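# Roll the ball from a gutter into a roofed box

## Task

Get the ball out of the gutter it sits in and into the box belonging to that same arm; the box has a roof and one open side. Pouring the ball from the gutter into the box is allowed. The task fails if the box is moved, raised, rotated or tilted beyond a small amount, or if the ball drops noticeably below table-top height while no robot holds it. A gutter only retains the ball while its open end is raised above the other end; holding it by the handle pointing straight up lets the ball roll out. Arm bases (metres) and headings (degrees, counter-clockwise from +x): arm1 x=-1.78 y=-0.12 z=+0.95 facing +1; arm2 x=+0.00 y=-0.08 z=+0.87 facing +89; arm3 x=+1.78 y=+0.21 z=+0.94 facing +180. At the end, release everything and pull the arm away; the ball must stay in the box without any robot holding it there.

## Robot and tools

ROBOTS. Three identical i2rt Big YAM arms, arm1, arm2 and arm3, each with six revolute joints, a two-finger gripper and a wrist camera. Bases and headings are in the task text. Reach is roughly 1.0 m from the joint1 axis. Joints move at different speeds, so the hand may sweep a wide curve between postures. Arms do not coordinate: if one stalls, the rest keep going. Loose objects may occasionally get a brief external nudge.

FRAME. One shared scene frame, origin on the floor, +z up, metres. The hand point is midway between the fingertips; its z axis runs along the fingers, its y axis is the opening direction.

execute_actions. Argument actions: a list holding one action or nothing (empty list = just report state and images). An action is an object keyed by robot name (arm1, arm2, arm3); each robot gets its own object with a single key joints, which maps joint names to ABSOLUTE targets (not offsets). All named motions start together. Names, units and ranges:
- joint1_rad: -2.879 to 2.879 (done within 0.045). Rotates the arm about its base; positive is counter-clockwise seen from above; 0 points the arm along its base heading.
- joint2_rad: 0 to 3.141 (±0.14). Shoulder; 0 has the upper arm lying back near horizontal, increasing raises it and brings it forward.
- joint3_rad: 0 to 3.019 (±0.09). Elbow; 0 is fully folded, increasing straightens it.
- joint4_rad: -1.692 to 1.57 (±0.055). Hand pitch; positive tips the fingers up.
- joint5_rad: -1.57 to 1.57 (±0.03). Sideways hand swing; positive goes toward the arm's right.
- joint6_rad: -2.094 to 2.094 (±0.035). Hand roll; positive is clockwise viewed from behind.
- gripper_m: 0 to 0.093 metres of fingertip gap (±0.003); each finger pad can push about 50 to 62 N, sometimes less.
With joints 1 and 6 at 0 and the hand level and forward, the wrist camera is above the hand, looking at the fingertips. An action lasts at most 15 s. Omitted joints or arms may still be driving toward earlier targets. Any unknown key or out-of-range number rejects the whole call with no motion. Optional cameras: list of names from arm1_cam_wrist, arm2_cam_wrist, arm3_cam_wrist, cam_end_1, cam_end_2, cam_gap_1, cam_gap_2, cam_side, cam_top, or all; omitted/null/all gives every camera, [] gives none. The pictures line gives the image order.

wait: seconds from 0 to 10; commands nothing, returns state and images like an empty action.

zoom_image: camera (a name from the latest result with full images) and region [x0, y0, x1, y1] in that image's pixels, origin top-left, at most 504 by 504.

finished_scene: scene = the number of the current scene. Ends it for good after the last command is held, and reports success; the next task arrives in its result. Call it only when the ball rests in the box unaided.

RESULT LINES. joint_status tells how each commanded motion ended. off_target: stopped short and may still be pushing. contact_stop or time_out: the joint gives up its target and holds where it stopped, except that after time_out a joint may keep a target (at most 0.375, 0.375, 0.113, 0.225, 0.075, 0.3 rad from its position for joints 1 to 6) and keep pushing; on_its_own lists this. on_its_own covers anything not commanded in this call; held at means the target held, not the actual position. To relieve a push, command the joint to its reported position. A "joint command not followed" line (often with a cause: line) means the self/inter-arm collision check blocked that arm's joint targets; the gripper target still runs, and blocked joints show not_followed and may be retried later. Calls without an action never show this line. Tiny target changes may produce no motion. A joint holding weight sags. MOTOR HOT appears from 85 °C; at 100 °C an OVER-TEMPERATURE FAULT drops that arm until it cools, and its unreached keys read limit_stop_at_motor_heat (just resend the target). Heat builds while holding loads or pushing, even during thinking, and some carries into later scenes. After a stop is reported, later movement calls in the same reply are skipped.

CAMERAS. Fixed cameras cam_end_1, cam_end_2, cam_gap_1, cam_gap_2, cam_side, cam_top; wrist cameras are fisheye. Calibration (K, distortion, T_world_to_cam, pos_world) is given in OpenCV style but may be off by a couple of degrees and under a centimetre; wrist camera poses inherit joint reading errors. Results list cameras whose numbers changed.

TIMING. Shorter robot motion is better.

AVOID. Arms pressing hard on each other (ends the run) or hard collisions; the collision check can react late and ignores fingers, gripper housings and wrist cameras. Arms do not stop on contact and can push hard and overheat. Do not knock anything out of the work area, disturb the box, drop or slam things, or let the ball fall below the table tops. Tilt the gutter with its open end high while carrying; lower the open end over the box opening to pour.

Each tool is called after ">>>" as a command line: name --argument value for each argument, lists and objects as JSON in quotes; but a table of rows of numbers goes row by row, as --pt "numbers of a row", without its own name.

## Session

>>> execute_actions --actions '[]'

Scene clock: 0.00 s.
arm1.joint_positions: joint1_rad=-0.030 joint2_rad=+0.539 joint3_rad=+1.432 joint4_rad=-1.483 joint5_rad=-0.042 joint6_rad=-0.161 gripper_m=+0.094
arm1.joint_status: not commanded
arm1.hand: x=-1.5999 y=-0.1129 z=+1.4896 quat_wxyz=(-0.467, +0.078, -0.881, +0.024) (m; scene frame)
arm2.joint_positions: joint1_rad=+0.285 joint2_rad=+0.569 joint3_rad=+1.463 joint4_rad=-1.204 joint5_rad=-0.229 joint6_rad=-0.693 gripper_m=+0.094
arm2.joint_status: not commanded
arm2.hand: x=-0.0998 y=+0.1123 z=+1.4865 quat_wxyz=(-0.443, +0.787, -0.172, -0.392) (m; scene frame)
arm3.joint_positions: joint1_rad=+0.205 joint2_rad=+0.589 joint3_rad=+1.419 joint4_rad=-1.535 joint5_rad=+0.098 joint6_rad=+0.043 gripper_m=+0.094
arm3.joint_status: not commanded
arm3.hand: x=+1.5898 y=+0.1941 z=+1.4551 quat_wxyz=(+0.006, +0.906, +0.050, -0.420) (m; scene frame)
pictures: arm1_cam_wrist, arm2_cam_wrist, arm3_cam_wrist, cam_end_1, cam_end_2, cam_gap_1, cam_gap_2, cam_side, cam_top
Images, in order (width x height): arm1_cam_wrist 616x616, arm2_cam_wrist 616x616, arm3_cam_wrist 616x616, cam_end_1 504x504, cam_end_2 504x504, cam_gap_1 504x504, cam_gap_2 504x504, cam_side 504x504, cam_top 504x504.

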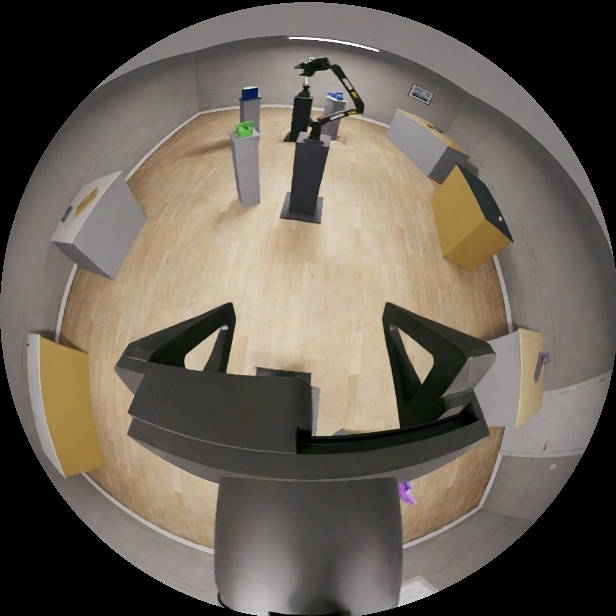

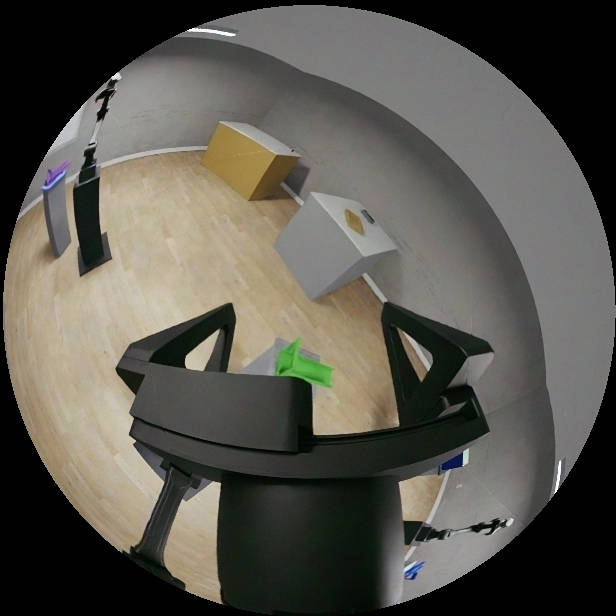

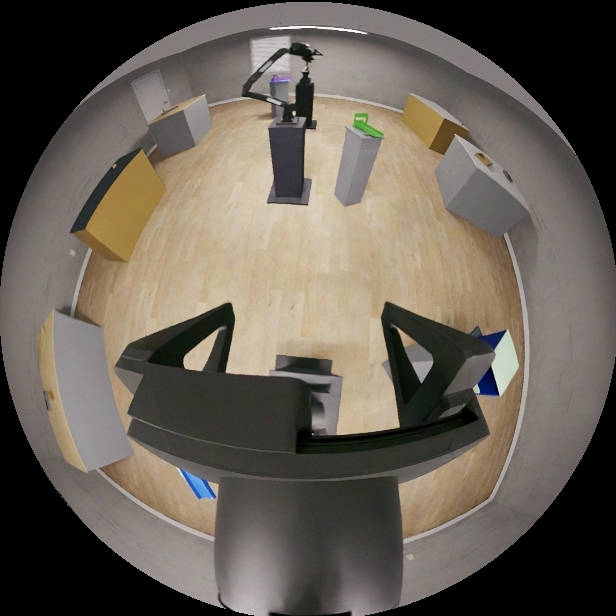

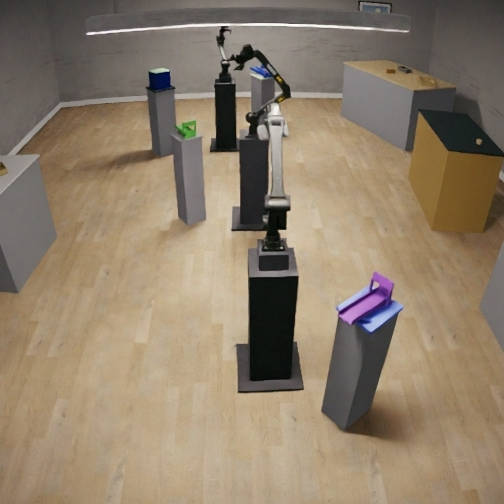

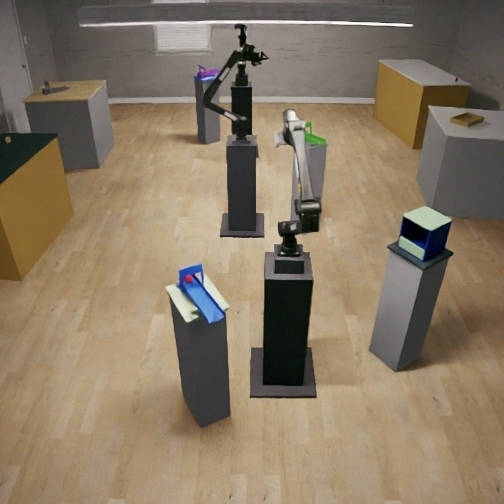

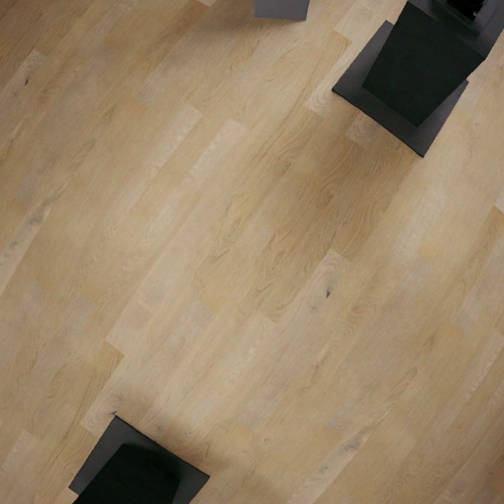

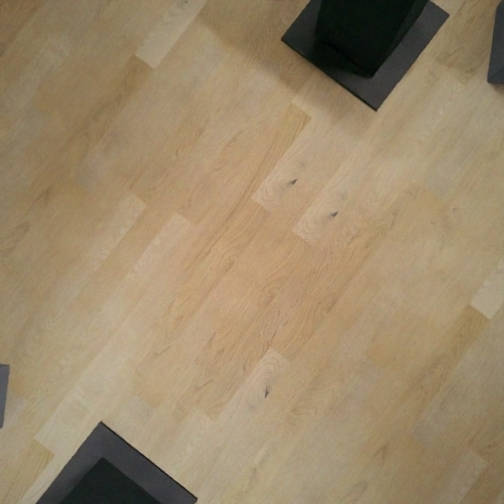

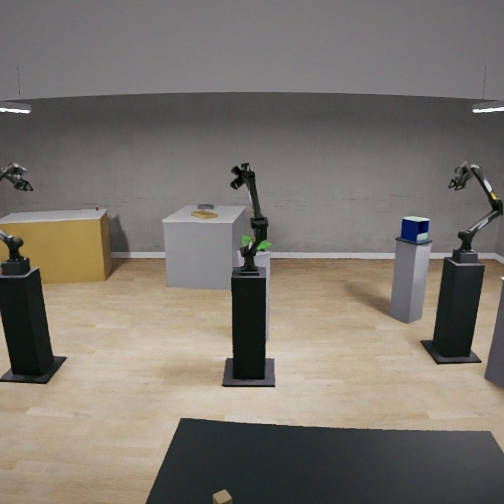

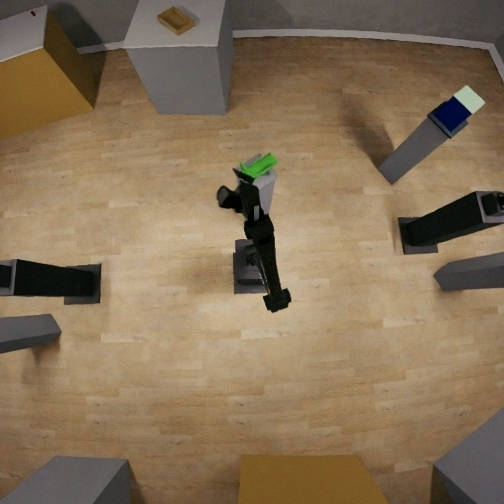

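>>> zoom_image --camera "cam_end_2" --region '[150, 250, 250, 340]'

>>> zoom_image --camera "cam_end_2" --region '[370, 190, 470, 280]'

>>> zoom_image --camera "cam_side" --region '[380, 200, 460, 260]'

>>> zoom_image --camera "cam_top" --region '[400, 70, 504, 190]'

Region (150, 250, 250, 340) of cam_end_2's 504x504 image, scaled by 5.040, with more detail than that image has; it fills the top 454 rows of this view, and the rest is white.

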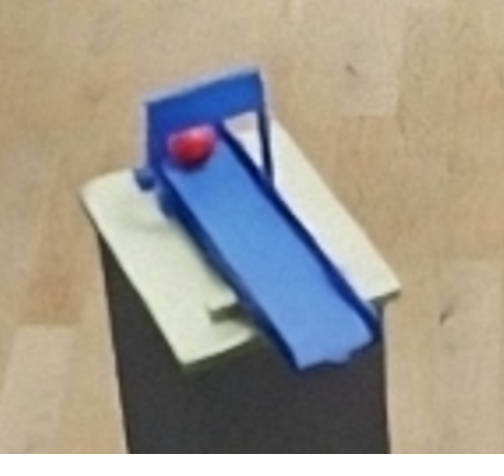

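Region (370, 190, 470, 280) of cam_end_2's 504x504 image, scaled by 5.040, with more detail than that image has; it fills the top 454 rows of this view, and the rest is white.

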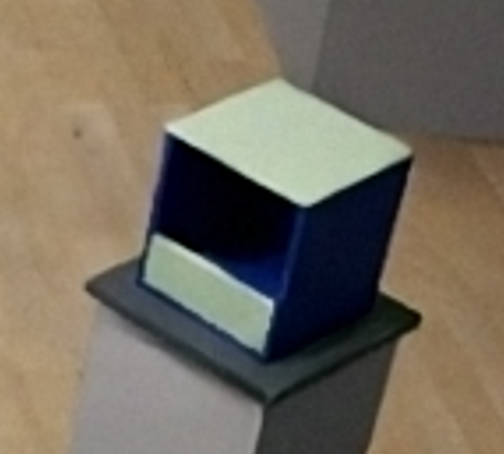

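Region (380, 200, 460, 260) of cam_side's 504x504 image, scaled by 6.300, with more detail than that image has; it fills the top 378 rows of this view, and the rest is white.

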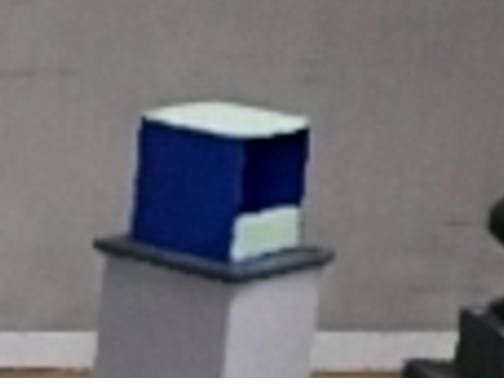

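Region (400, 70, 504, 190) of cam_top's 504x504 image, scaled by 4.200, with more detail than that image has; it fills the left 437 columns of this view, and the rest is white.

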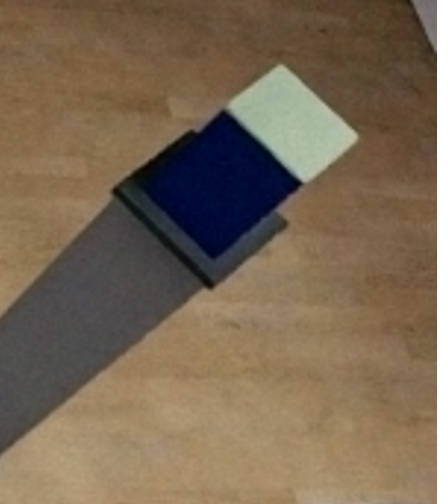

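>>> zoom_image --camera "cam_end_1" --region '[230, 55, 300, 105]'

>>> zoom_image --camera "cam_end_1" --region '[130, 55, 200, 105]'

>>> zoom_image --camera "arm3_cam_wrist" --region '[150, 440, 270, 530]'

>>> zoom_image --camera "arm3_cam_wrist" --region '[420, 300, 560, 420]'

Region (230, 55, 300, 105) of cam_end_1's 504x504 image, scaled by 7.200, with more detail than that image has; it fills the top 360 rows of this view, and the rest is white.

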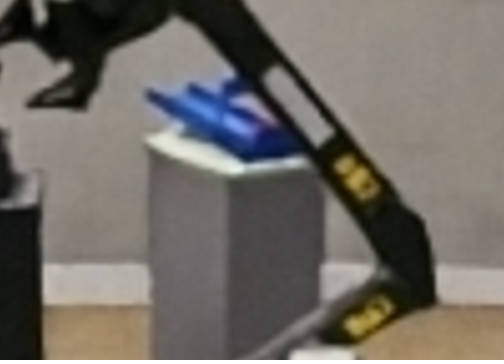

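Region (130, 55, 200, 105) of cam_end_1's 504x504 image, scaled by 7.200, with more detail than that image has; it fills the top 360 rows of this view, and the rest is white.

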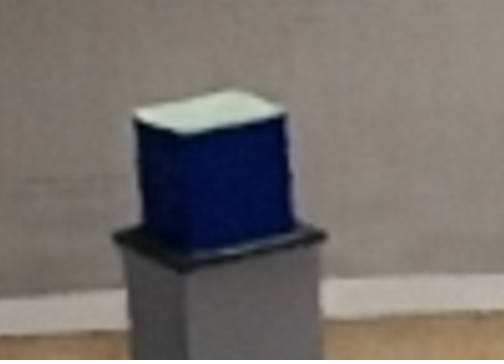

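Region (150, 440, 270, 530) of arm3_cam_wrist's 616x616 image, scaled by 4.200, with more detail than that image has; it fills the top 378 rows of this view, and the rest is white.

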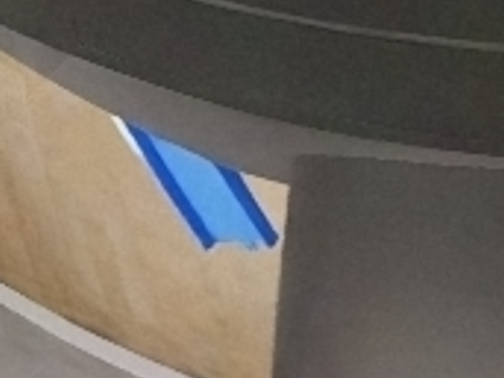

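Region (420, 300, 560, 420) of arm3_cam_wrist's 616x616 image, scaled by 3.600, with more detail than that image has; it fills the top 432 rows of this view, and the rest is white.

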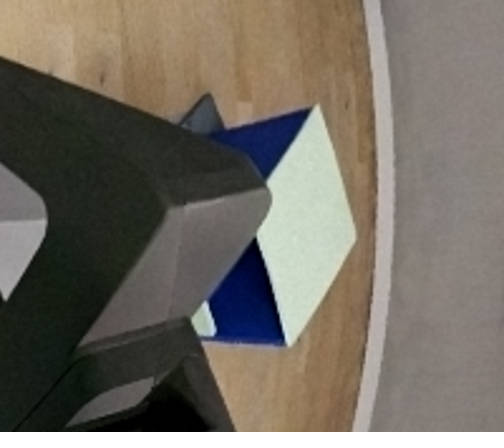

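>>> zoom_image --camera "cam_end_1" --region '[320, 260, 420, 350]'

>>> zoom_image --camera "arm2_cam_wrist" --region '[250, 320, 370, 420]'

>>> zoom_image --camera "cam_top" --region '[210, 130, 310, 230]'

Region (320, 260, 420, 350) of cam_end_1's 504x504 image, scaled by 5.040, with more detail than that image has; it fills the top 454 rows of this view, and the rest is white.

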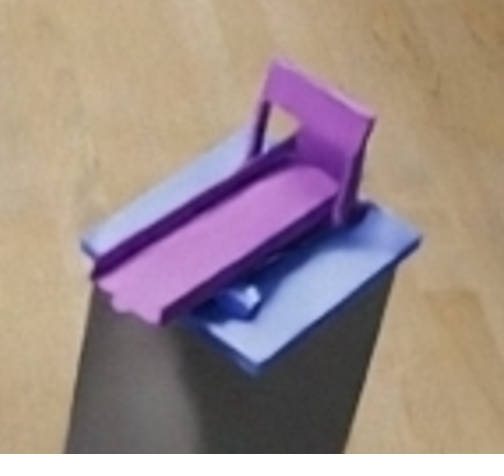

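Region (250, 320, 370, 420) of arm2_cam_wrist's 616x616 image, scaled by 4.200, with more detail than that image has.

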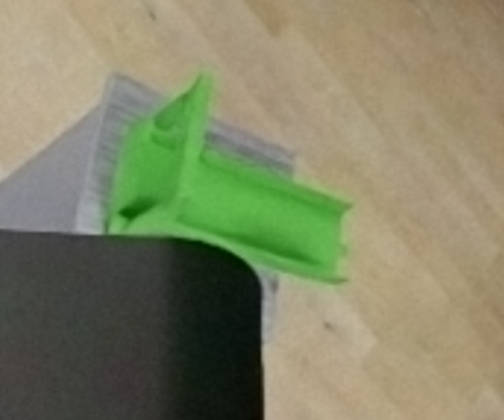

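Region (210, 130, 310, 230) of cam_top's 504x504 image, scaled by 5.040, with more detail than that image has.

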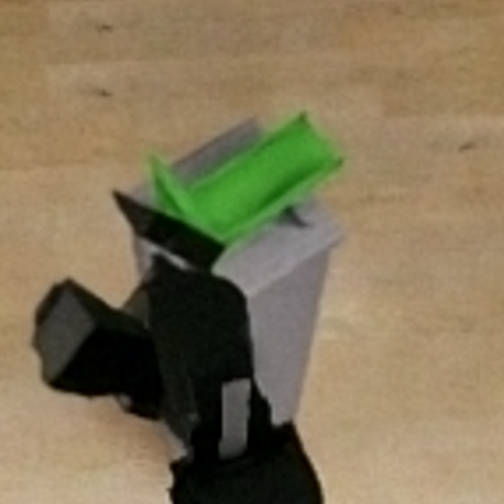

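>>> execute_actions --actions '[{"arm3":{"joints":{"joint1_rad":1.95,"joint2_rad":1.2,"joint3_rad":1.3,"joint4_rad":-1.5,"joint5_rad":0.0,"joint6_rad":0.0}},"arm1":{"joints":{"joint1_rad":0.0,"joint2_rad":1.0,"joint3_rad":1.0,"joint4_rad":0.0,"joint5_rad":0.0,"joint6_rad":0.0}},"arm2":{"joints":{"joint1_rad":0.0,"joint2_rad":1.57,"joint3_rad":1.9,"joint4_rad":-0.3,"joint5_rad":0.0,"joint6_rad":0.0}}}]' --cameras '["arm3_cam_wrist","cam_end_2"]'

Scene clock: 121.87 s.
arm1.joint_positions: joint1_rad=-0.006 joint2_rad=+1.010 joint3_rad=+0.969 joint4_rad=-0.020 joint5_rad=-0.003 joint6_rad=-0.015 gripper_m=+0.094
arm1.joint_status: all done
arm1.hand: x=-1.2713 y=-0.1113 z=+1.3995 quat_wxyz=(-0.682, +0.014, -0.731, +0.002) (m; scene frame)
arm2.joint_positions: joint1_rad=+0.006 joint2_rad=+1.575 joint3_rad=+1.871 joint4_rad=-0.314 joint5_rad=-0.004 joint6_rad=-0.014 gripper_m=+0.094
arm2.joint_status: all done
arm2.hand: x=-0.0025 y=+0.6247 z=+1.4888 quat_wxyz=(-0.503, +0.509, -0.498, -0.489) (m; scene frame)
arm3.joint_positions: joint1_rad=+1.945 joint2_rad=+1.215 joint3_rad=+1.303 joint4_rad=-1.502 joint5_rad=+0.001 joint6_rad=+0.006 gripper_m=+0.094
arm3.joint_status: all done
arm3.hand: x=+1.9124 y=-0.1333 z=+1.2349 quat_wxyz=(+0.065, +0.567, +0.820, -0.043) (m; scene frame)
pictures: arm3_cam_wrist, cam_end_2
camera_calibration (this result's frames):
arm3_cam_wrist: T_world_to_cam=[[-0.937158, -0.348818, 0.00777755, 1.737], [-0.306673, 0.834151, 0.458414, 0.132241], [-0.166391, 0.427221, -0.888705, 1.59531], [0, 0, 0, 1]] pos_world=[1.93385, -0.185961, 1.34363]
Images, in order (width x height): arm3_cam_wrist 616x616, cam_end_2 504x504.

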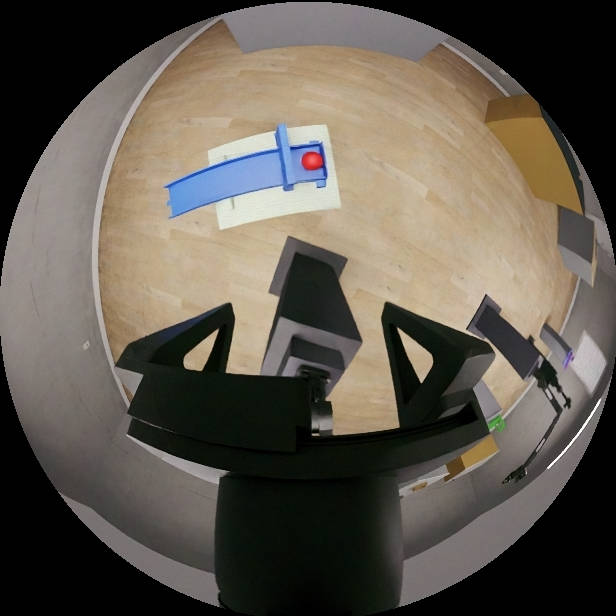

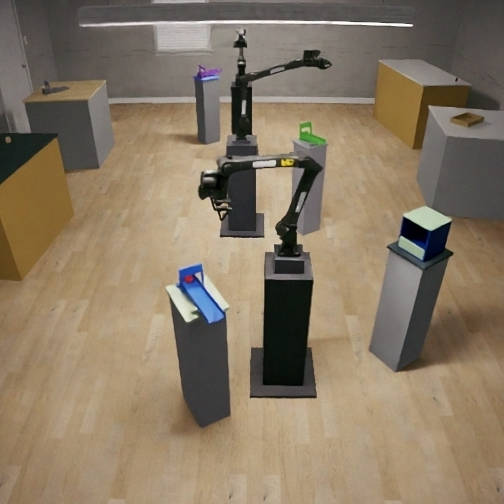

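>>> zoom_image --camera "arm3_cam_wrist" --region '[155, 105, 355, 245]'

>>> zoom_image --camera "arm3_cam_wrist" --region '[255, 110, 355, 210]'

Region (155, 105, 355, 245) of arm3_cam_wrist's 616x616 image, scaled by 2.520, with more detail than that image has; it fills the top 353 rows of this view, and the rest is white.

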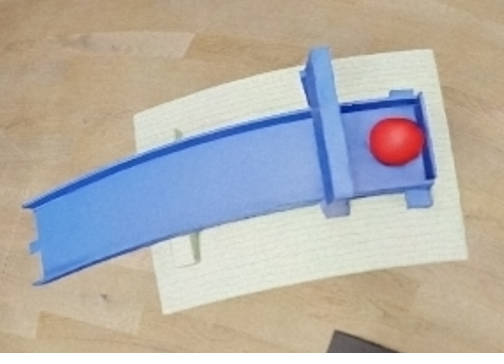

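Region (255, 110, 355, 210) of arm3_cam_wrist's 616x616 image, scaled by 5.040, with more detail than that image has.

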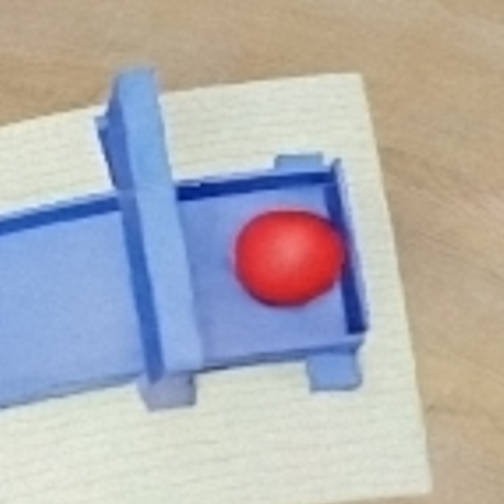

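>>> execute_actions --actions '[{"arm3":{"joints":{"joint1_rad":1.96,"joint2_rad":1.795,"joint3_rad":1.534,"joint4_rad":-1.31,"joint5_rad":-0.14,"joint6_rad":-0.11,"gripper_m":0.075}}}]' --cameras '["arm3_cam_wrist","cam_end_2"]'

Scene clock: 243.30 s.
arm1.joint_positions: joint1_rad=-0.006 joint2_rad=+1.010 joint3_rad=+0.969 joint4_rad=-0.020 joint5_rad=-0.003 joint6_rad=-0.015 gripper_m=+0.094
arm1.joint_status: not commanded
arm1.hand: x=-1.2713 y=-0.1113 z=+1.3995 quat_wxyz=(-0.682, +0.014, -0.731, +0.002) (m; scene frame)
arm2.joint_positions: joint1_rad=+0.006 joint2_rad=+1.575 joint3_rad=+1.871 joint4_rad=-0.314 joint5_rad=-0.004 joint6_rad=-0.014 gripper_m=+0.094
arm2.joint_status: not commanded
arm2.hand: x=-0.0025 y=+0.6247 z=+1.4888 quat_wxyz=(-0.503, +0.509, -0.498, -0.489) (m; scene frame)
arm3.joint_positions: joint1_rad=+1.946 joint2_rad=+1.811 joint3_rad=+1.511 joint4_rad=-1.314 joint5_rad=-0.137 joint6_rad=-0.102 gripper_m=+0.075
arm3.joint_status: all done
arm3.hand: x=+1.9928 y=-0.2736 z=+1.0610 quat_wxyz=(+0.026, +0.522, +0.850, +0.068) (m; scene frame)
pictures: arm3_cam_wrist, cam_end_2
camera_calibration (this result's frames):
arm3_cam_wrist: T_world_to_cam=[[-0.886991, -0.442813, -0.131009, 1.78628], [-0.424365, 0.669746, 0.609389, 0.383065], [-0.182102, 0.596118, -0.781973, 1.47833], [0, 0, 0, 1]] pos_world=[2.01618, -0.346829, 1.1566]
Images, in order (width x height): arm3_cam_wrist 616x616, cam_end_2 504x504.

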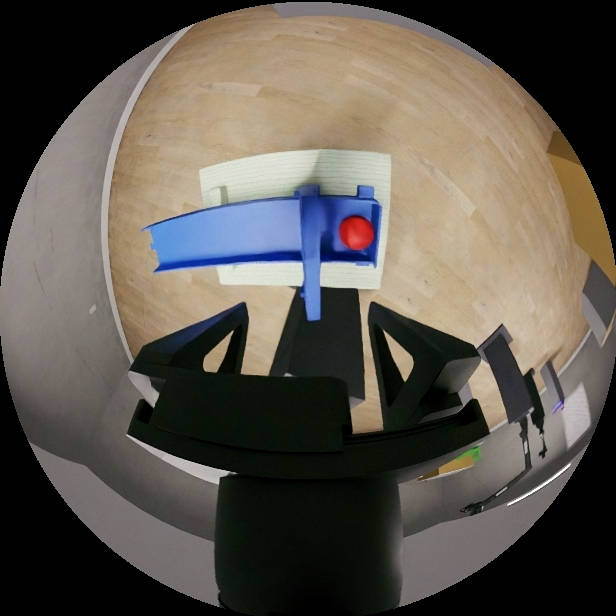

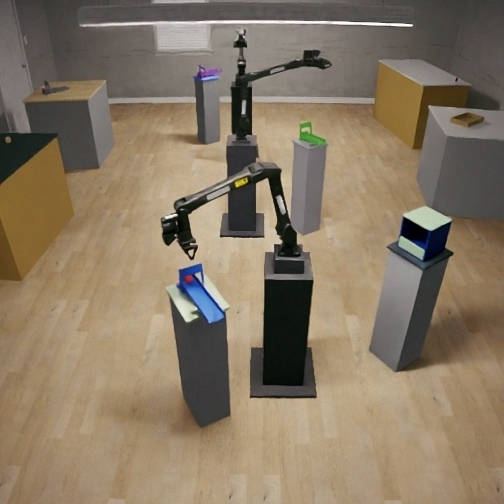

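>>> zoom_image --camera "arm3_cam_wrist" --region '[260, 170, 420, 330]'

Region (260, 170, 420, 330) of arm3_cam_wrist's 616x616 image, scaled by 3.150, with more detail than that image has.

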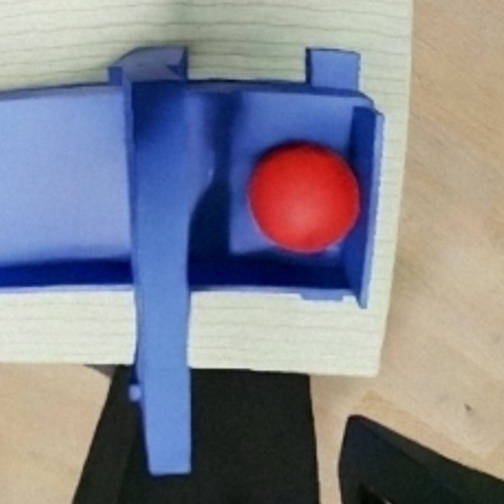

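>>> zoom_image --camera "arm3_cam_wrist" --region '[130, 170, 310, 300]'

Region (130, 170, 310, 300) of arm3_cam_wrist's 616x616 image, scaled by 2.800, with more detail than that image has.

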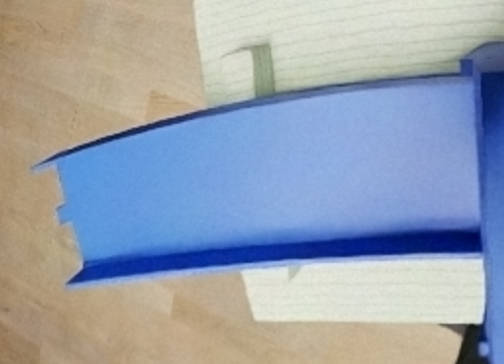

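>>> execute_actions --actions '[{"arm3":{"joints":{"joint1_rad":1.985,"joint2_rad":1.868,"joint3_rad":1.385,"joint4_rad":-1.06,"joint5_rad":-0.125,"joint6_rad":-0.135}}}]' --cameras '["arm3_cam_wrist","cam_end_2"]'

Scene clock: 329.30 s.
arm1.joint_positions: joint1_rad=-0.006 joint2_rad=+1.010 joint3_rad=+0.969 joint4_rad=-0.020 joint5_rad=-0.003 joint6_rad=-0.015 gripper_m=+0.094
arm1.joint_status: not commanded
arm1.hand: x=-1.2713 y=-0.1113 z=+1.3995 quat_wxyz=(-0.682, +0.014, -0.731, +0.002) (m; scene frame)
arm2.joint_positions: joint1_rad=+0.006 joint2_rad=+1.575 joint3_rad=+1.871 joint4_rad=-0.314 joint5_rad=-0.004 joint6_rad=-0.014 gripper_m=+0.094
arm2.joint_status: not commanded
arm2.hand: x=-0.0025 y=+0.6247 z=+1.4888 quat_wxyz=(-0.503, +0.509, -0.498, -0.489) (m; scene frame)
arm3.joint_positions: joint1_rad=+1.977 joint2_rad=+1.861 joint3_rad=+1.390 joint4_rad=-1.071 joint5_rad=-0.128 joint6_rad=-0.128 gripper_m=+0.075
arm3.joint_status: all done
arm3.hand: x=+2.0112 y=-0.2770 z=+0.9920 quat_wxyz=(+0.052, +0.496, +0.866, +0.043) (m; scene frame)
pictures: arm3_cam_wrist, cam_end_2
camera_calibration (this result's frames):
arm3_cam_wrist: T_world_to_cam=[[-0.857754, -0.501168, -0.114405, 1.70062], [-0.474847, 0.6872, 0.549797, 0.600626], [-0.196922, 0.525915, -0.827427, 1.48524], [0, 0, 0, 1]] pos_world=[2.0364, -0.341564, 1.09327]
Images, in order (width x height): arm3_cam_wrist 616x616, cam_end_2 504x504.

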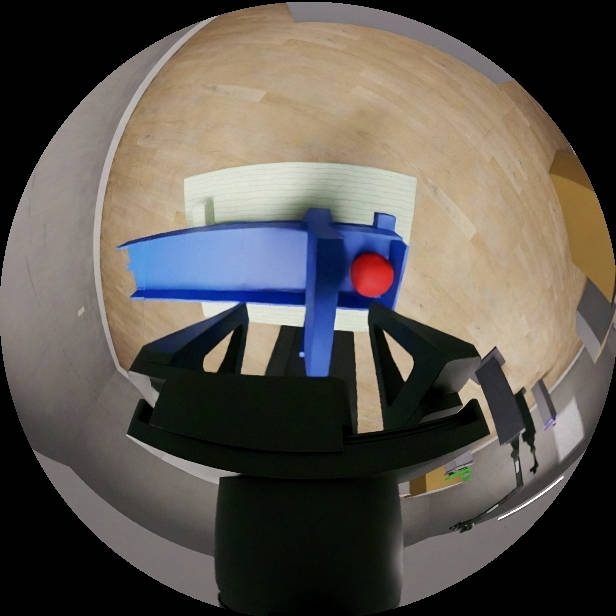

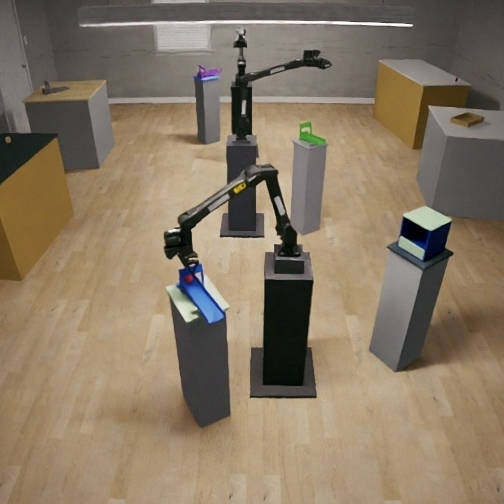

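>>> zoom_image --camera "arm3_cam_wrist" --region '[230, 190, 430, 390]'

Region (230, 190, 430, 390) of arm3_cam_wrist's 616x616 image, scaled by 2.520, with more detail than that image has.

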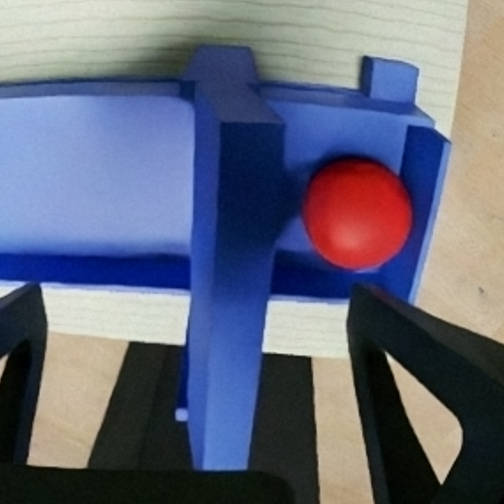

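>>> execute_actions --actions '[{"arm3":{"joints":{"joint1_rad":1.95,"joint2_rad":1.892,"joint3_rad":1.355,"joint4_rad":-1.071,"joint5_rad":-0.128,"joint6_rad":-0.145}}}]' --cameras '["arm3_cam_wrist","cam_end_2"]'

Scene clock: 364.10 s.
arm1.joint_positions: joint1_rad=-0.006 joint2_rad=+1.010 joint3_rad=+0.969 joint4_rad=-0.020 joint5_rad=-0.003 joint6_rad=-0.015 gripper_m=+0.094
arm1.joint_status: not commanded
arm1.hand: x=-1.2713 y=-0.1113 z=+1.3995 quat_wxyz=(-0.682, +0.014, -0.731, +0.002) (m; scene frame)
arm2.joint_positions: joint1_rad=+0.006 joint2_rad=+1.575 joint3_rad=+1.871 joint4_rad=-0.314 joint5_rad=-0.004 joint6_rad=-0.014 gripper_m=+0.094
arm2.joint_status: not commanded
arm2.hand: x=-0.0025 y=+0.6247 z=+1.4888 quat_wxyz=(-0.503, +0.509, -0.498, -0.489) (m; scene frame)
arm3.joint_positions: joint1_rad=+1.961 joint2_rad=+1.866 joint3_rad=+1.366 joint4_rad=-1.071 joint5_rad=-0.128 joint6_rad=-0.138 gripper_m=+0.075
arm3.joint_status: all done
arm3.hand: x=+1.9993 y=-0.2709 z=+0.9812 quat_wxyz=(+0.041, +0.500, +0.864, +0.051) (m; scene frame)
pictures: arm3_cam_wrist, cam_end_2
camera_calibration (this result's frames):
arm3_cam_wrist: T_world_to_cam=[[-0.862038, -0.492943, -0.117887, 1.70653], [-0.46466, 0.675719, 0.572272, 0.551195], [-0.202439, 0.548097, -0.811547, 1.47221], [0, 0, 0, 1]] pos_world=[2.02524, -0.338146, 1.08051]
Images, in order (width x height): arm3_cam_wrist 616x616, cam_end_2 504x504.

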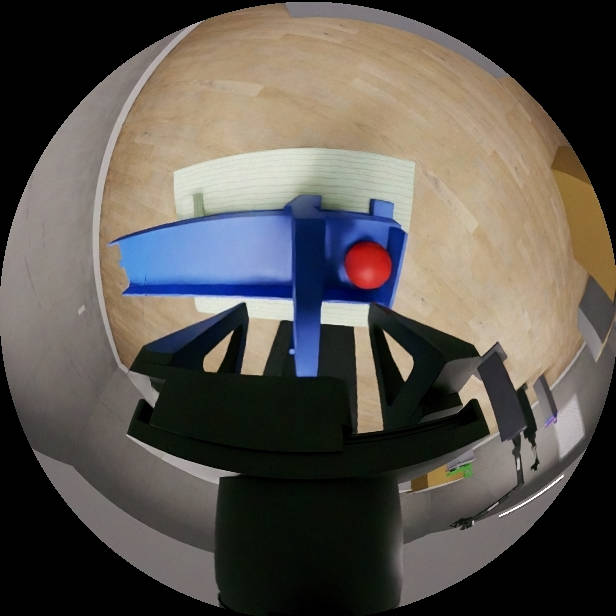

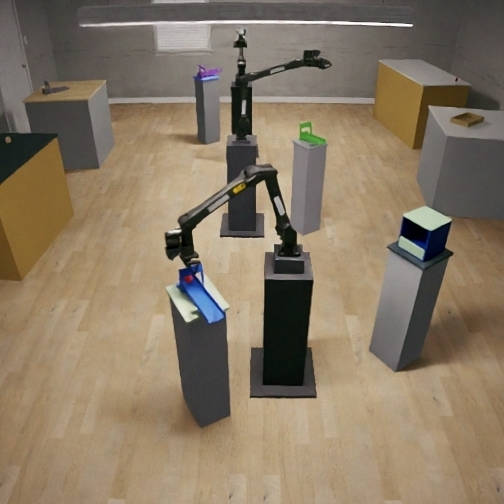

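>>> execute_actions --actions '[{"arm3":{"joints":{"joint2_rad":1.915}}}]' --cameras '["arm3_cam_wrist"]'

Scene clock: 371.47 s.
arm1.joint_positions: joint1_rad=-0.006 joint2_rad=+1.010 joint3_rad=+0.969 joint4_rad=-0.020 joint5_rad=-0.003 joint6_rad=-0.015 gripper_m=+0.094
arm1.joint_status: not commanded
arm1.hand: x=-1.2713 y=-0.1113 z=+1.3995 quat_wxyz=(-0.682, +0.014, -0.731, +0.002) (m; scene frame)
arm2.joint_positions: joint1_rad=+0.006 joint2_rad=+1.575 joint3_rad=+1.871 joint4_rad=-0.314 joint5_rad=-0.004 joint6_rad=-0.014 gripper_m=+0.094
arm2.joint_status: not commanded
arm2.hand: x=-0.0025 y=+0.6247 z=+1.4888 quat_wxyz=(-0.503, +0.509, -0.498, -0.489) (m; scene frame)
arm3.joint_positions: joint1_rad=+1.961 joint2_rad=+1.891 joint3_rad=+1.366 joint4_rad=-1.071 joint5_rad=-0.128 joint6_rad=-0.138 gripper_m=+0.075
arm3.joint_status: all done
arm3.hand: x=+1.9985 y=-0.2688 z=+0.9684 quat_wxyz=(+0.031, +0.500, +0.863, +0.059) (m; scene frame)
pictures: arm3_cam_wrist
camera_calibration (this result's frames):
arm3_cam_wrist: T_world_to_cam=[[-0.863132, -0.490211, -0.121224, 1.71151], [-0.459212, 0.662095, 0.592245, 0.52282], [-0.210063, 0.566853, -0.796587, 1.46626], [0, 0, 0, 1]] pos_world=[2.02535, -0.338307, 1.06584]
Images, in order (width x height): arm3_cam_wrist 616x616.

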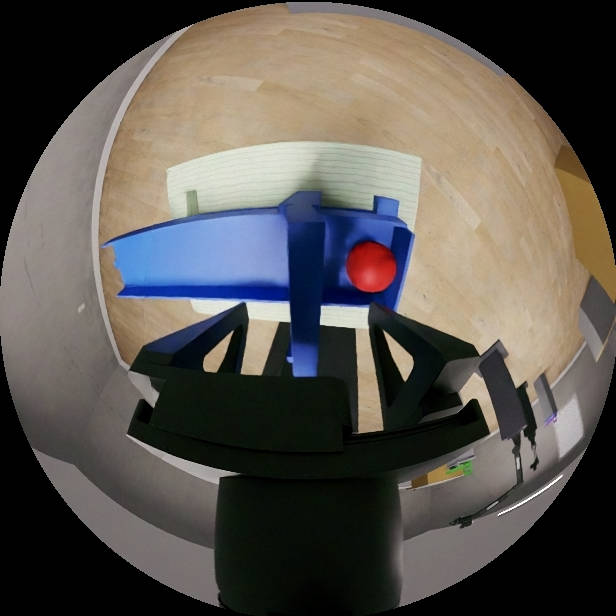

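>>> execute_actions --actions '[{"arm3":{"joints":{"gripper_m":0.0}}}]' --cameras '["arm3_cam_wrist","cam_end_2"]'

Scene clock: 380.10 s.
arm1.joint_positions: joint1_rad=-0.006 joint2_rad=+1.010 joint3_rad=+0.969 joint4_rad=-0.020 joint5_rad=-0.003 joint6_rad=-0.015 gripper_m=+0.094
arm1.joint_status: not commanded
arm1.hand: x=-1.2713 y=-0.1113 z=+1.3995 quat_wxyz=(-0.682, +0.014, -0.731, +0.002) (m; scene frame)
arm2.joint_positions: joint1_rad=+0.006 joint2_rad=+1.575 joint3_rad=+1.871 joint4_rad=-0.314 joint5_rad=-0.004 joint6_rad=-0.014 gripper_m=+0.094
arm2.joint_status: not commanded
arm2.hand: x=-0.0025 y=+0.6247 z=+1.4888 quat_wxyz=(-0.503, +0.509, -0.498, -0.489) (m; scene frame)
arm3.joint_positions: joint1_rad=+1.959 joint2_rad=+1.885 joint3_rad=+1.366 joint4_rad=-1.071 joint5_rad=-0.152 joint6_rad=-0.138 gripper_m=+0.012
arm3.joint_status: gripper_m off_target (ended at +0.012, target +0.000)
arm3.hand: x=+2.0012 y=-0.2682 z=+0.9717 quat_wxyz=(+0.040, +0.501, +0.862, +0.066) (m; scene frame)
pictures: arm3_cam_wrist, cam_end_2
camera_calibration (this result's frames):
arm3_cam_wrist: T_world_to_cam=[[-0.861209, -0.487593, -0.143433, 1.73297], [-0.471412, 0.660835, 0.58401, 0.553823], [-0.189973, 0.57057, -0.798974, 1.43223], [0, 0, 0, 1]] pos_world=[2.02561, -0.338189, 1.06944]
Images, in order (width x height): arm3_cam_wrist 616x616, cam_end_2 504x504.

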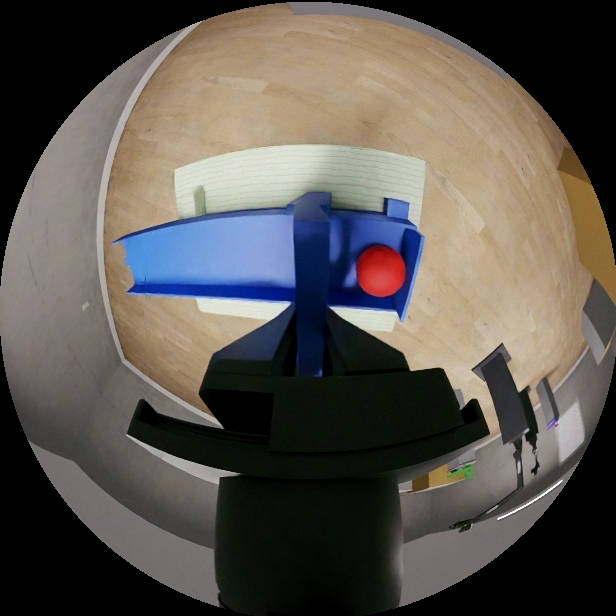

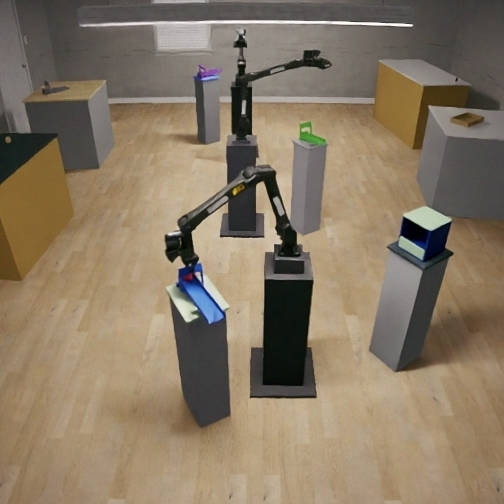

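>>> execute_actions --actions '[{"arm3":{"joints":{"joint2_rad":1.79,"joint3_rad":1.47,"joint4_rad":-1.23,"joint5_rad":-0.2}}}]' --cameras '["arm3_cam_wrist","cam_end_2"]'

Scene clock: 404.10 s.
arm1.joint_positions: joint1_rad=-0.006 joint2_rad=+1.010 joint3_rad=+0.969 joint4_rad=-0.020 joint5_rad=-0.003 joint6_rad=-0.015 gripper_m=+0.094
arm1.joint_status: not commanded
arm1.hand: x=-1.2713 y=-0.1113 z=+1.3995 quat_wxyz=(-0.682, +0.014, -0.731, +0.002) (m; scene frame)
arm2.joint_positions: joint1_rad=+0.006 joint2_rad=+1.575 joint3_rad=+1.871 joint4_rad=-0.314 joint5_rad=-0.004 joint6_rad=-0.014 gripper_m=+0.094
arm2.joint_status: not commanded
arm2.hand: x=-0.0025 y=+0.6247 z=+1.4888 quat_wxyz=(-0.503, +0.509, -0.498, -0.489) (m; scene frame)
arm3.joint_positions: joint1_rad=+1.957 joint2_rad=+1.806 joint3_rad=+1.417 joint4_rad=-1.220 joint5_rad=-0.194 joint6_rad=-0.138 gripper_m=+0.012
arm3.joint_status: all done
arm3.hand: x=+2.0027 y=-0.2563 z=+1.0309 quat_wxyz=(+0.046, +0.502, +0.859, +0.089) (m; scene frame)
pictures: arm3_cam_wrist, cam_end_2
camera_calibration (this result's frames):
arm3_cam_wrist: T_world_to_cam=[[-0.857404, -0.479317, -0.187387, 1.78837], [-0.488193, 0.642277, 0.590887, 0.533836], [-0.162868, 0.59811, -0.78469, 1.41111], [0, 0, 0, 1]] pos_world=[2.02379, -0.329674, 1.12696]
Images, in order (width x height): arm3_cam_wrist 616x616, cam_end_2 504x504.

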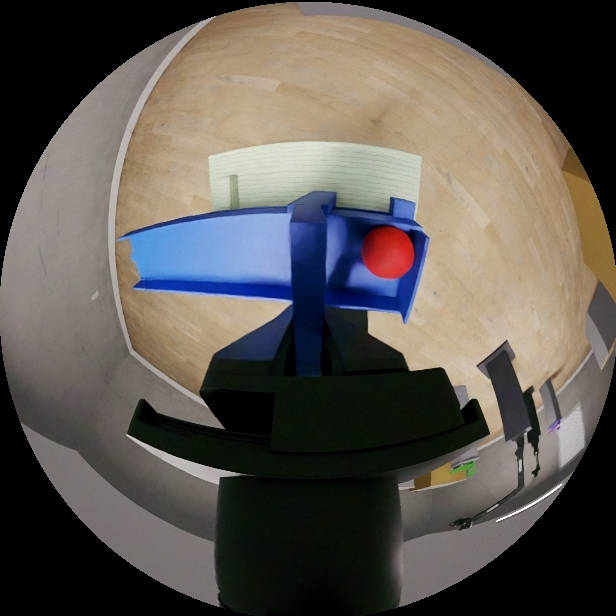

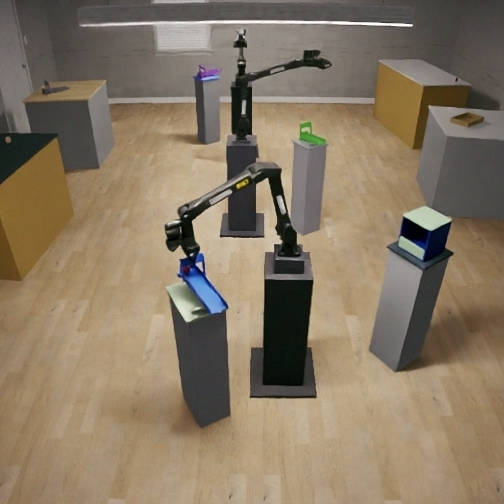

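>>> execute_actions --actions '[{"arm3":{"joints":{"joint2_rad":1.45,"joint3_rad":1.38,"joint4_rad":-1.33,"joint5_rad":-0.38}}}]' --cameras '["arm3_cam_wrist","cam_end_2"]'

Scene clock: 463.77 s.
arm1.joint_positions: joint1_rad=-0.006 joint2_rad=+1.010 joint3_rad=+0.969 joint4_rad=-0.020 joint5_rad=-0.003 joint6_rad=-0.015 gripper_m=+0.094
arm1.joint_status: not commanded
arm1.hand: x=-1.2713 y=-0.1113 z=+1.3995 quat_wxyz=(-0.682, +0.014, -0.731, +0.002) (m; scene frame)
arm2.joint_positions: joint1_rad=+0.006 joint2_rad=+1.575 joint3_rad=+1.871 joint4_rad=-0.314 joint5_rad=-0.004 joint6_rad=-0.014 gripper_m=+0.094
arm2.joint_status: not commanded
arm2.hand: x=-0.0025 y=+0.6247 z=+1.4888 quat_wxyz=(-0.503, +0.509, -0.498, -0.489) (m; scene frame)
arm3.joint_positions: joint1_rad=+1.957 joint2_rad=+1.446 joint3_rad=+1.370 joint4_rad=-1.325 joint5_rad=-0.374 joint6_rad=-0.139 gripper_m=+0.012
arm3.joint_status: all done
arm3.hand: x=+2.0085 y=-0.1919 z=+1.1903 quat_wxyz=(+0.181, +0.478, +0.854, +0.095) (m; scene frame)
pictures: arm3_cam_wrist, cam_end_2
camera_calibration (this result's frames):
arm3_cam_wrist: T_world_to_cam=[[-0.788113, -0.522256, -0.325771, 1.87138], [-0.614609, 0.696638, 0.370069, 0.928296], [0.0336742, 0.491878, -0.870013, 1.18503], [0, 0, 0, 1]] pos_world=[2.00549, -0.252239, 1.2971]
Images, in order (width x height): arm3_cam_wrist 616x616, cam_end_2 504x504.

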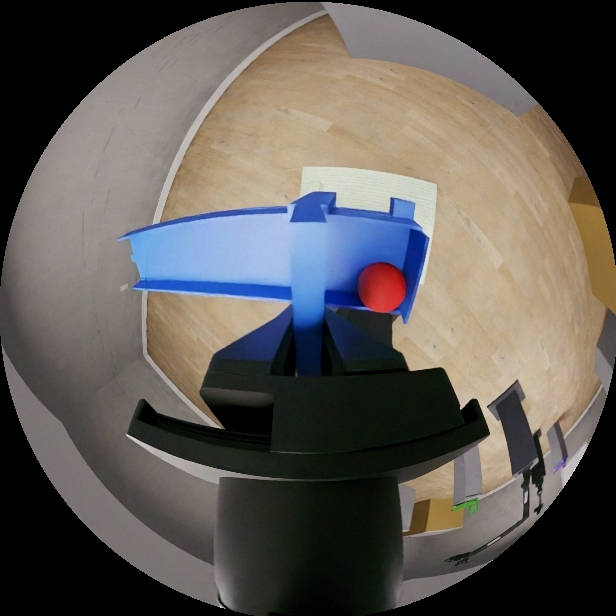

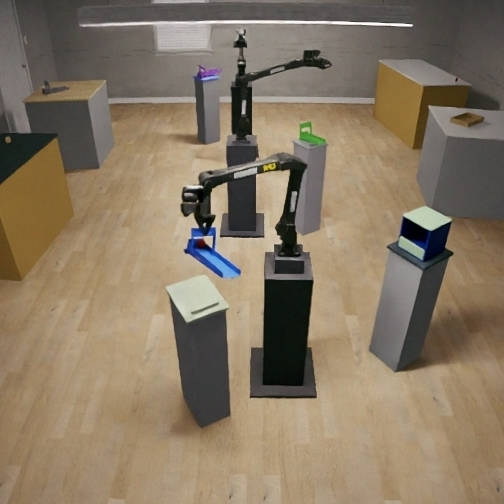

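>>> execute_actions --actions '[{"arm3":{"joints":{"joint2_rad":1.02,"joint3_rad":1.14,"joint4_rad":-1.22}}}]' --cameras '["arm3_cam_wrist"]'

>>> execute_actions --actions '[{"arm3":{"joints":{"joint6_rad":1.57}}}]' --cameras '["arm3_cam_wrist","cam_end_2"]'

Scene clock: 494.17 s.
arm1.joint_positions: joint1_rad=-0.006 joint2_rad=+1.010 joint3_rad=+0.969 joint4_rad=-0.020 joint5_rad=-0.003 joint6_rad=-0.015 gripper_m=+0.094
arm1.joint_status: not commanded
arm1.hand: x=-1.2713 y=-0.1113 z=+1.3995 quat_wxyz=(-0.682, +0.014, -0.731, +0.002) (m; scene frame)
arm2.joint_positions: joint1_rad=+0.006 joint2_rad=+1.575 joint3_rad=+1.871 joint4_rad=-0.314 joint5_rad=-0.004 joint6_rad=-0.014 gripper_m=+0.094
arm2.joint_status: not commanded
arm2.hand: x=-0.0025 y=+0.6247 z=+1.4888 quat_wxyz=(-0.503, +0.509, -0.498, -0.489) (m; scene frame)
arm3.joint_positions: joint1_rad=+1.957 joint2_rad=+1.018 joint3_rad=+1.138 joint4_rad=-1.237 joint5_rad=-0.374 joint6_rad=-0.140 gripper_m=+0.012
arm3.joint_status: all done
arm3.hand: x=+1.9714 y=-0.0993 z=+1.2593 quat_wxyz=(+0.287, +0.444, +0.849, +0.007) (m; scene frame)
pictures: arm3_cam_wrist
camera_calibration (this result's frames):
arm3_cam_wrist: T_world_to_cam=[[-0.757377, -0.599692, -0.258361, 1.75977], [-0.639723, 0.760769, 0.109475, 1.19946], [0.130902, 0.248194, -0.959825, 1.09795], [0, 0, 0, 1]] pos_world=[1.95641, -0.129697, 1.37719]
Images, in order (width x height): arm3_cam_wrist 616x616.

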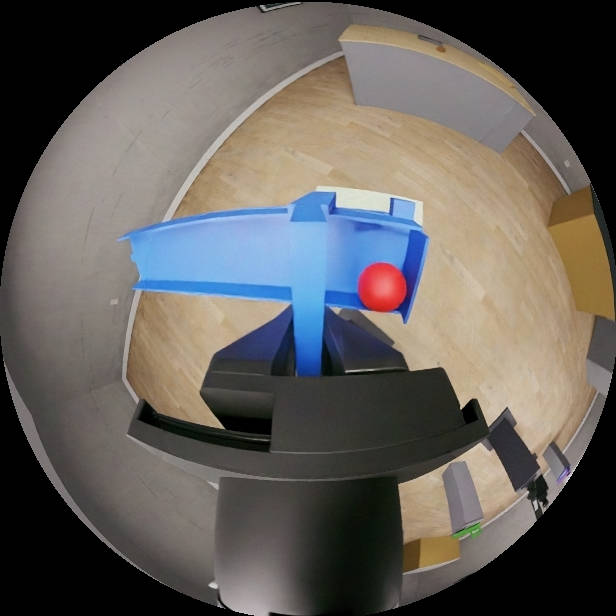

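Scene clock: 496.40 s.
arm1.joint_positions: joint1_rad=-0.006 joint2_rad=+1.010 joint3_rad=+0.969 joint4_rad=-0.020 joint5_rad=-0.003 joint6_rad=-0.015 gripper_m=+0.094
arm1.joint_status: not commanded
arm1.hand: x=-1.2713 y=-0.1113 z=+1.3995 quat_wxyz=(-0.682, +0.014, -0.731, +0.002) (m; scene frame)
arm2.joint_positions: joint1_rad=+0.006 joint2_rad=+1.575 joint3_rad=+1.871 joint4_rad=-0.314 joint5_rad=-0.004 joint6_rad=-0.014 gripper_m=+0.094
arm2.joint_status: not commanded
arm2.hand: x=-0.0025 y=+0.6247 z=+1.4888 quat_wxyz=(-0.503, +0.509, -0.498, -0.489) (m; scene frame)
arm3.joint_positions: joint1_rad=+1.957 joint2_rad=+1.018 joint3_rad=+1.138 joint4_rad=-1.237 joint5_rad=-0.374 joint6_rad=+1.564 gripper_m=+0.012
arm3.joint_status: all done
arm3.hand: x=+1.9714 y=-0.0992 z=+1.2593 quat_wxyz=(+0.184, +0.931, +0.225, +0.220) (m; scene frame)
pictures: arm3_cam_wrist, cam_end_2
camera_calibration (this result's frames):
arm3_cam_wrist: T_world_to_cam=[[-0.340348, 0.835966, -0.430493, 1.29694], [0.357609, 0.538499, 0.762977, -1.6117], [0.869643, 0.105729, -0.482226, -0.973985], [0, 0, 0, 1]] pos_world=[1.86479, -0.113322, 1.31833]
Images, in order (width x height): arm3_cam_wrist 616x616, cam_end_2 504x504.

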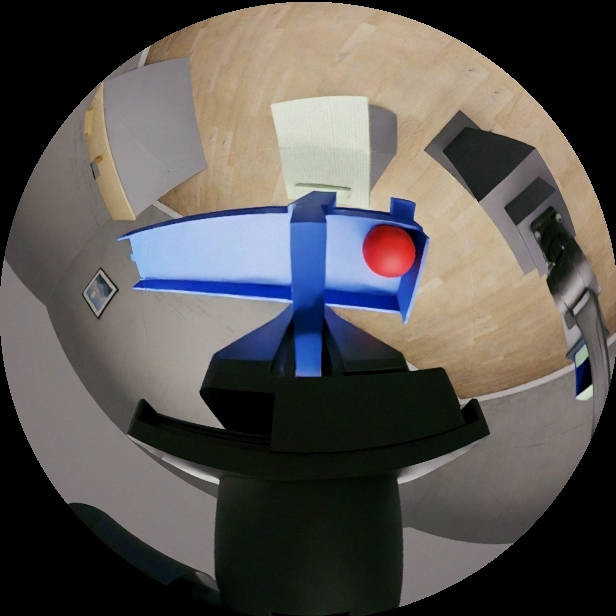

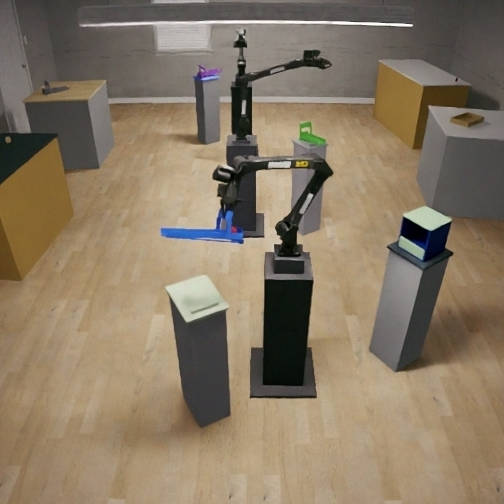

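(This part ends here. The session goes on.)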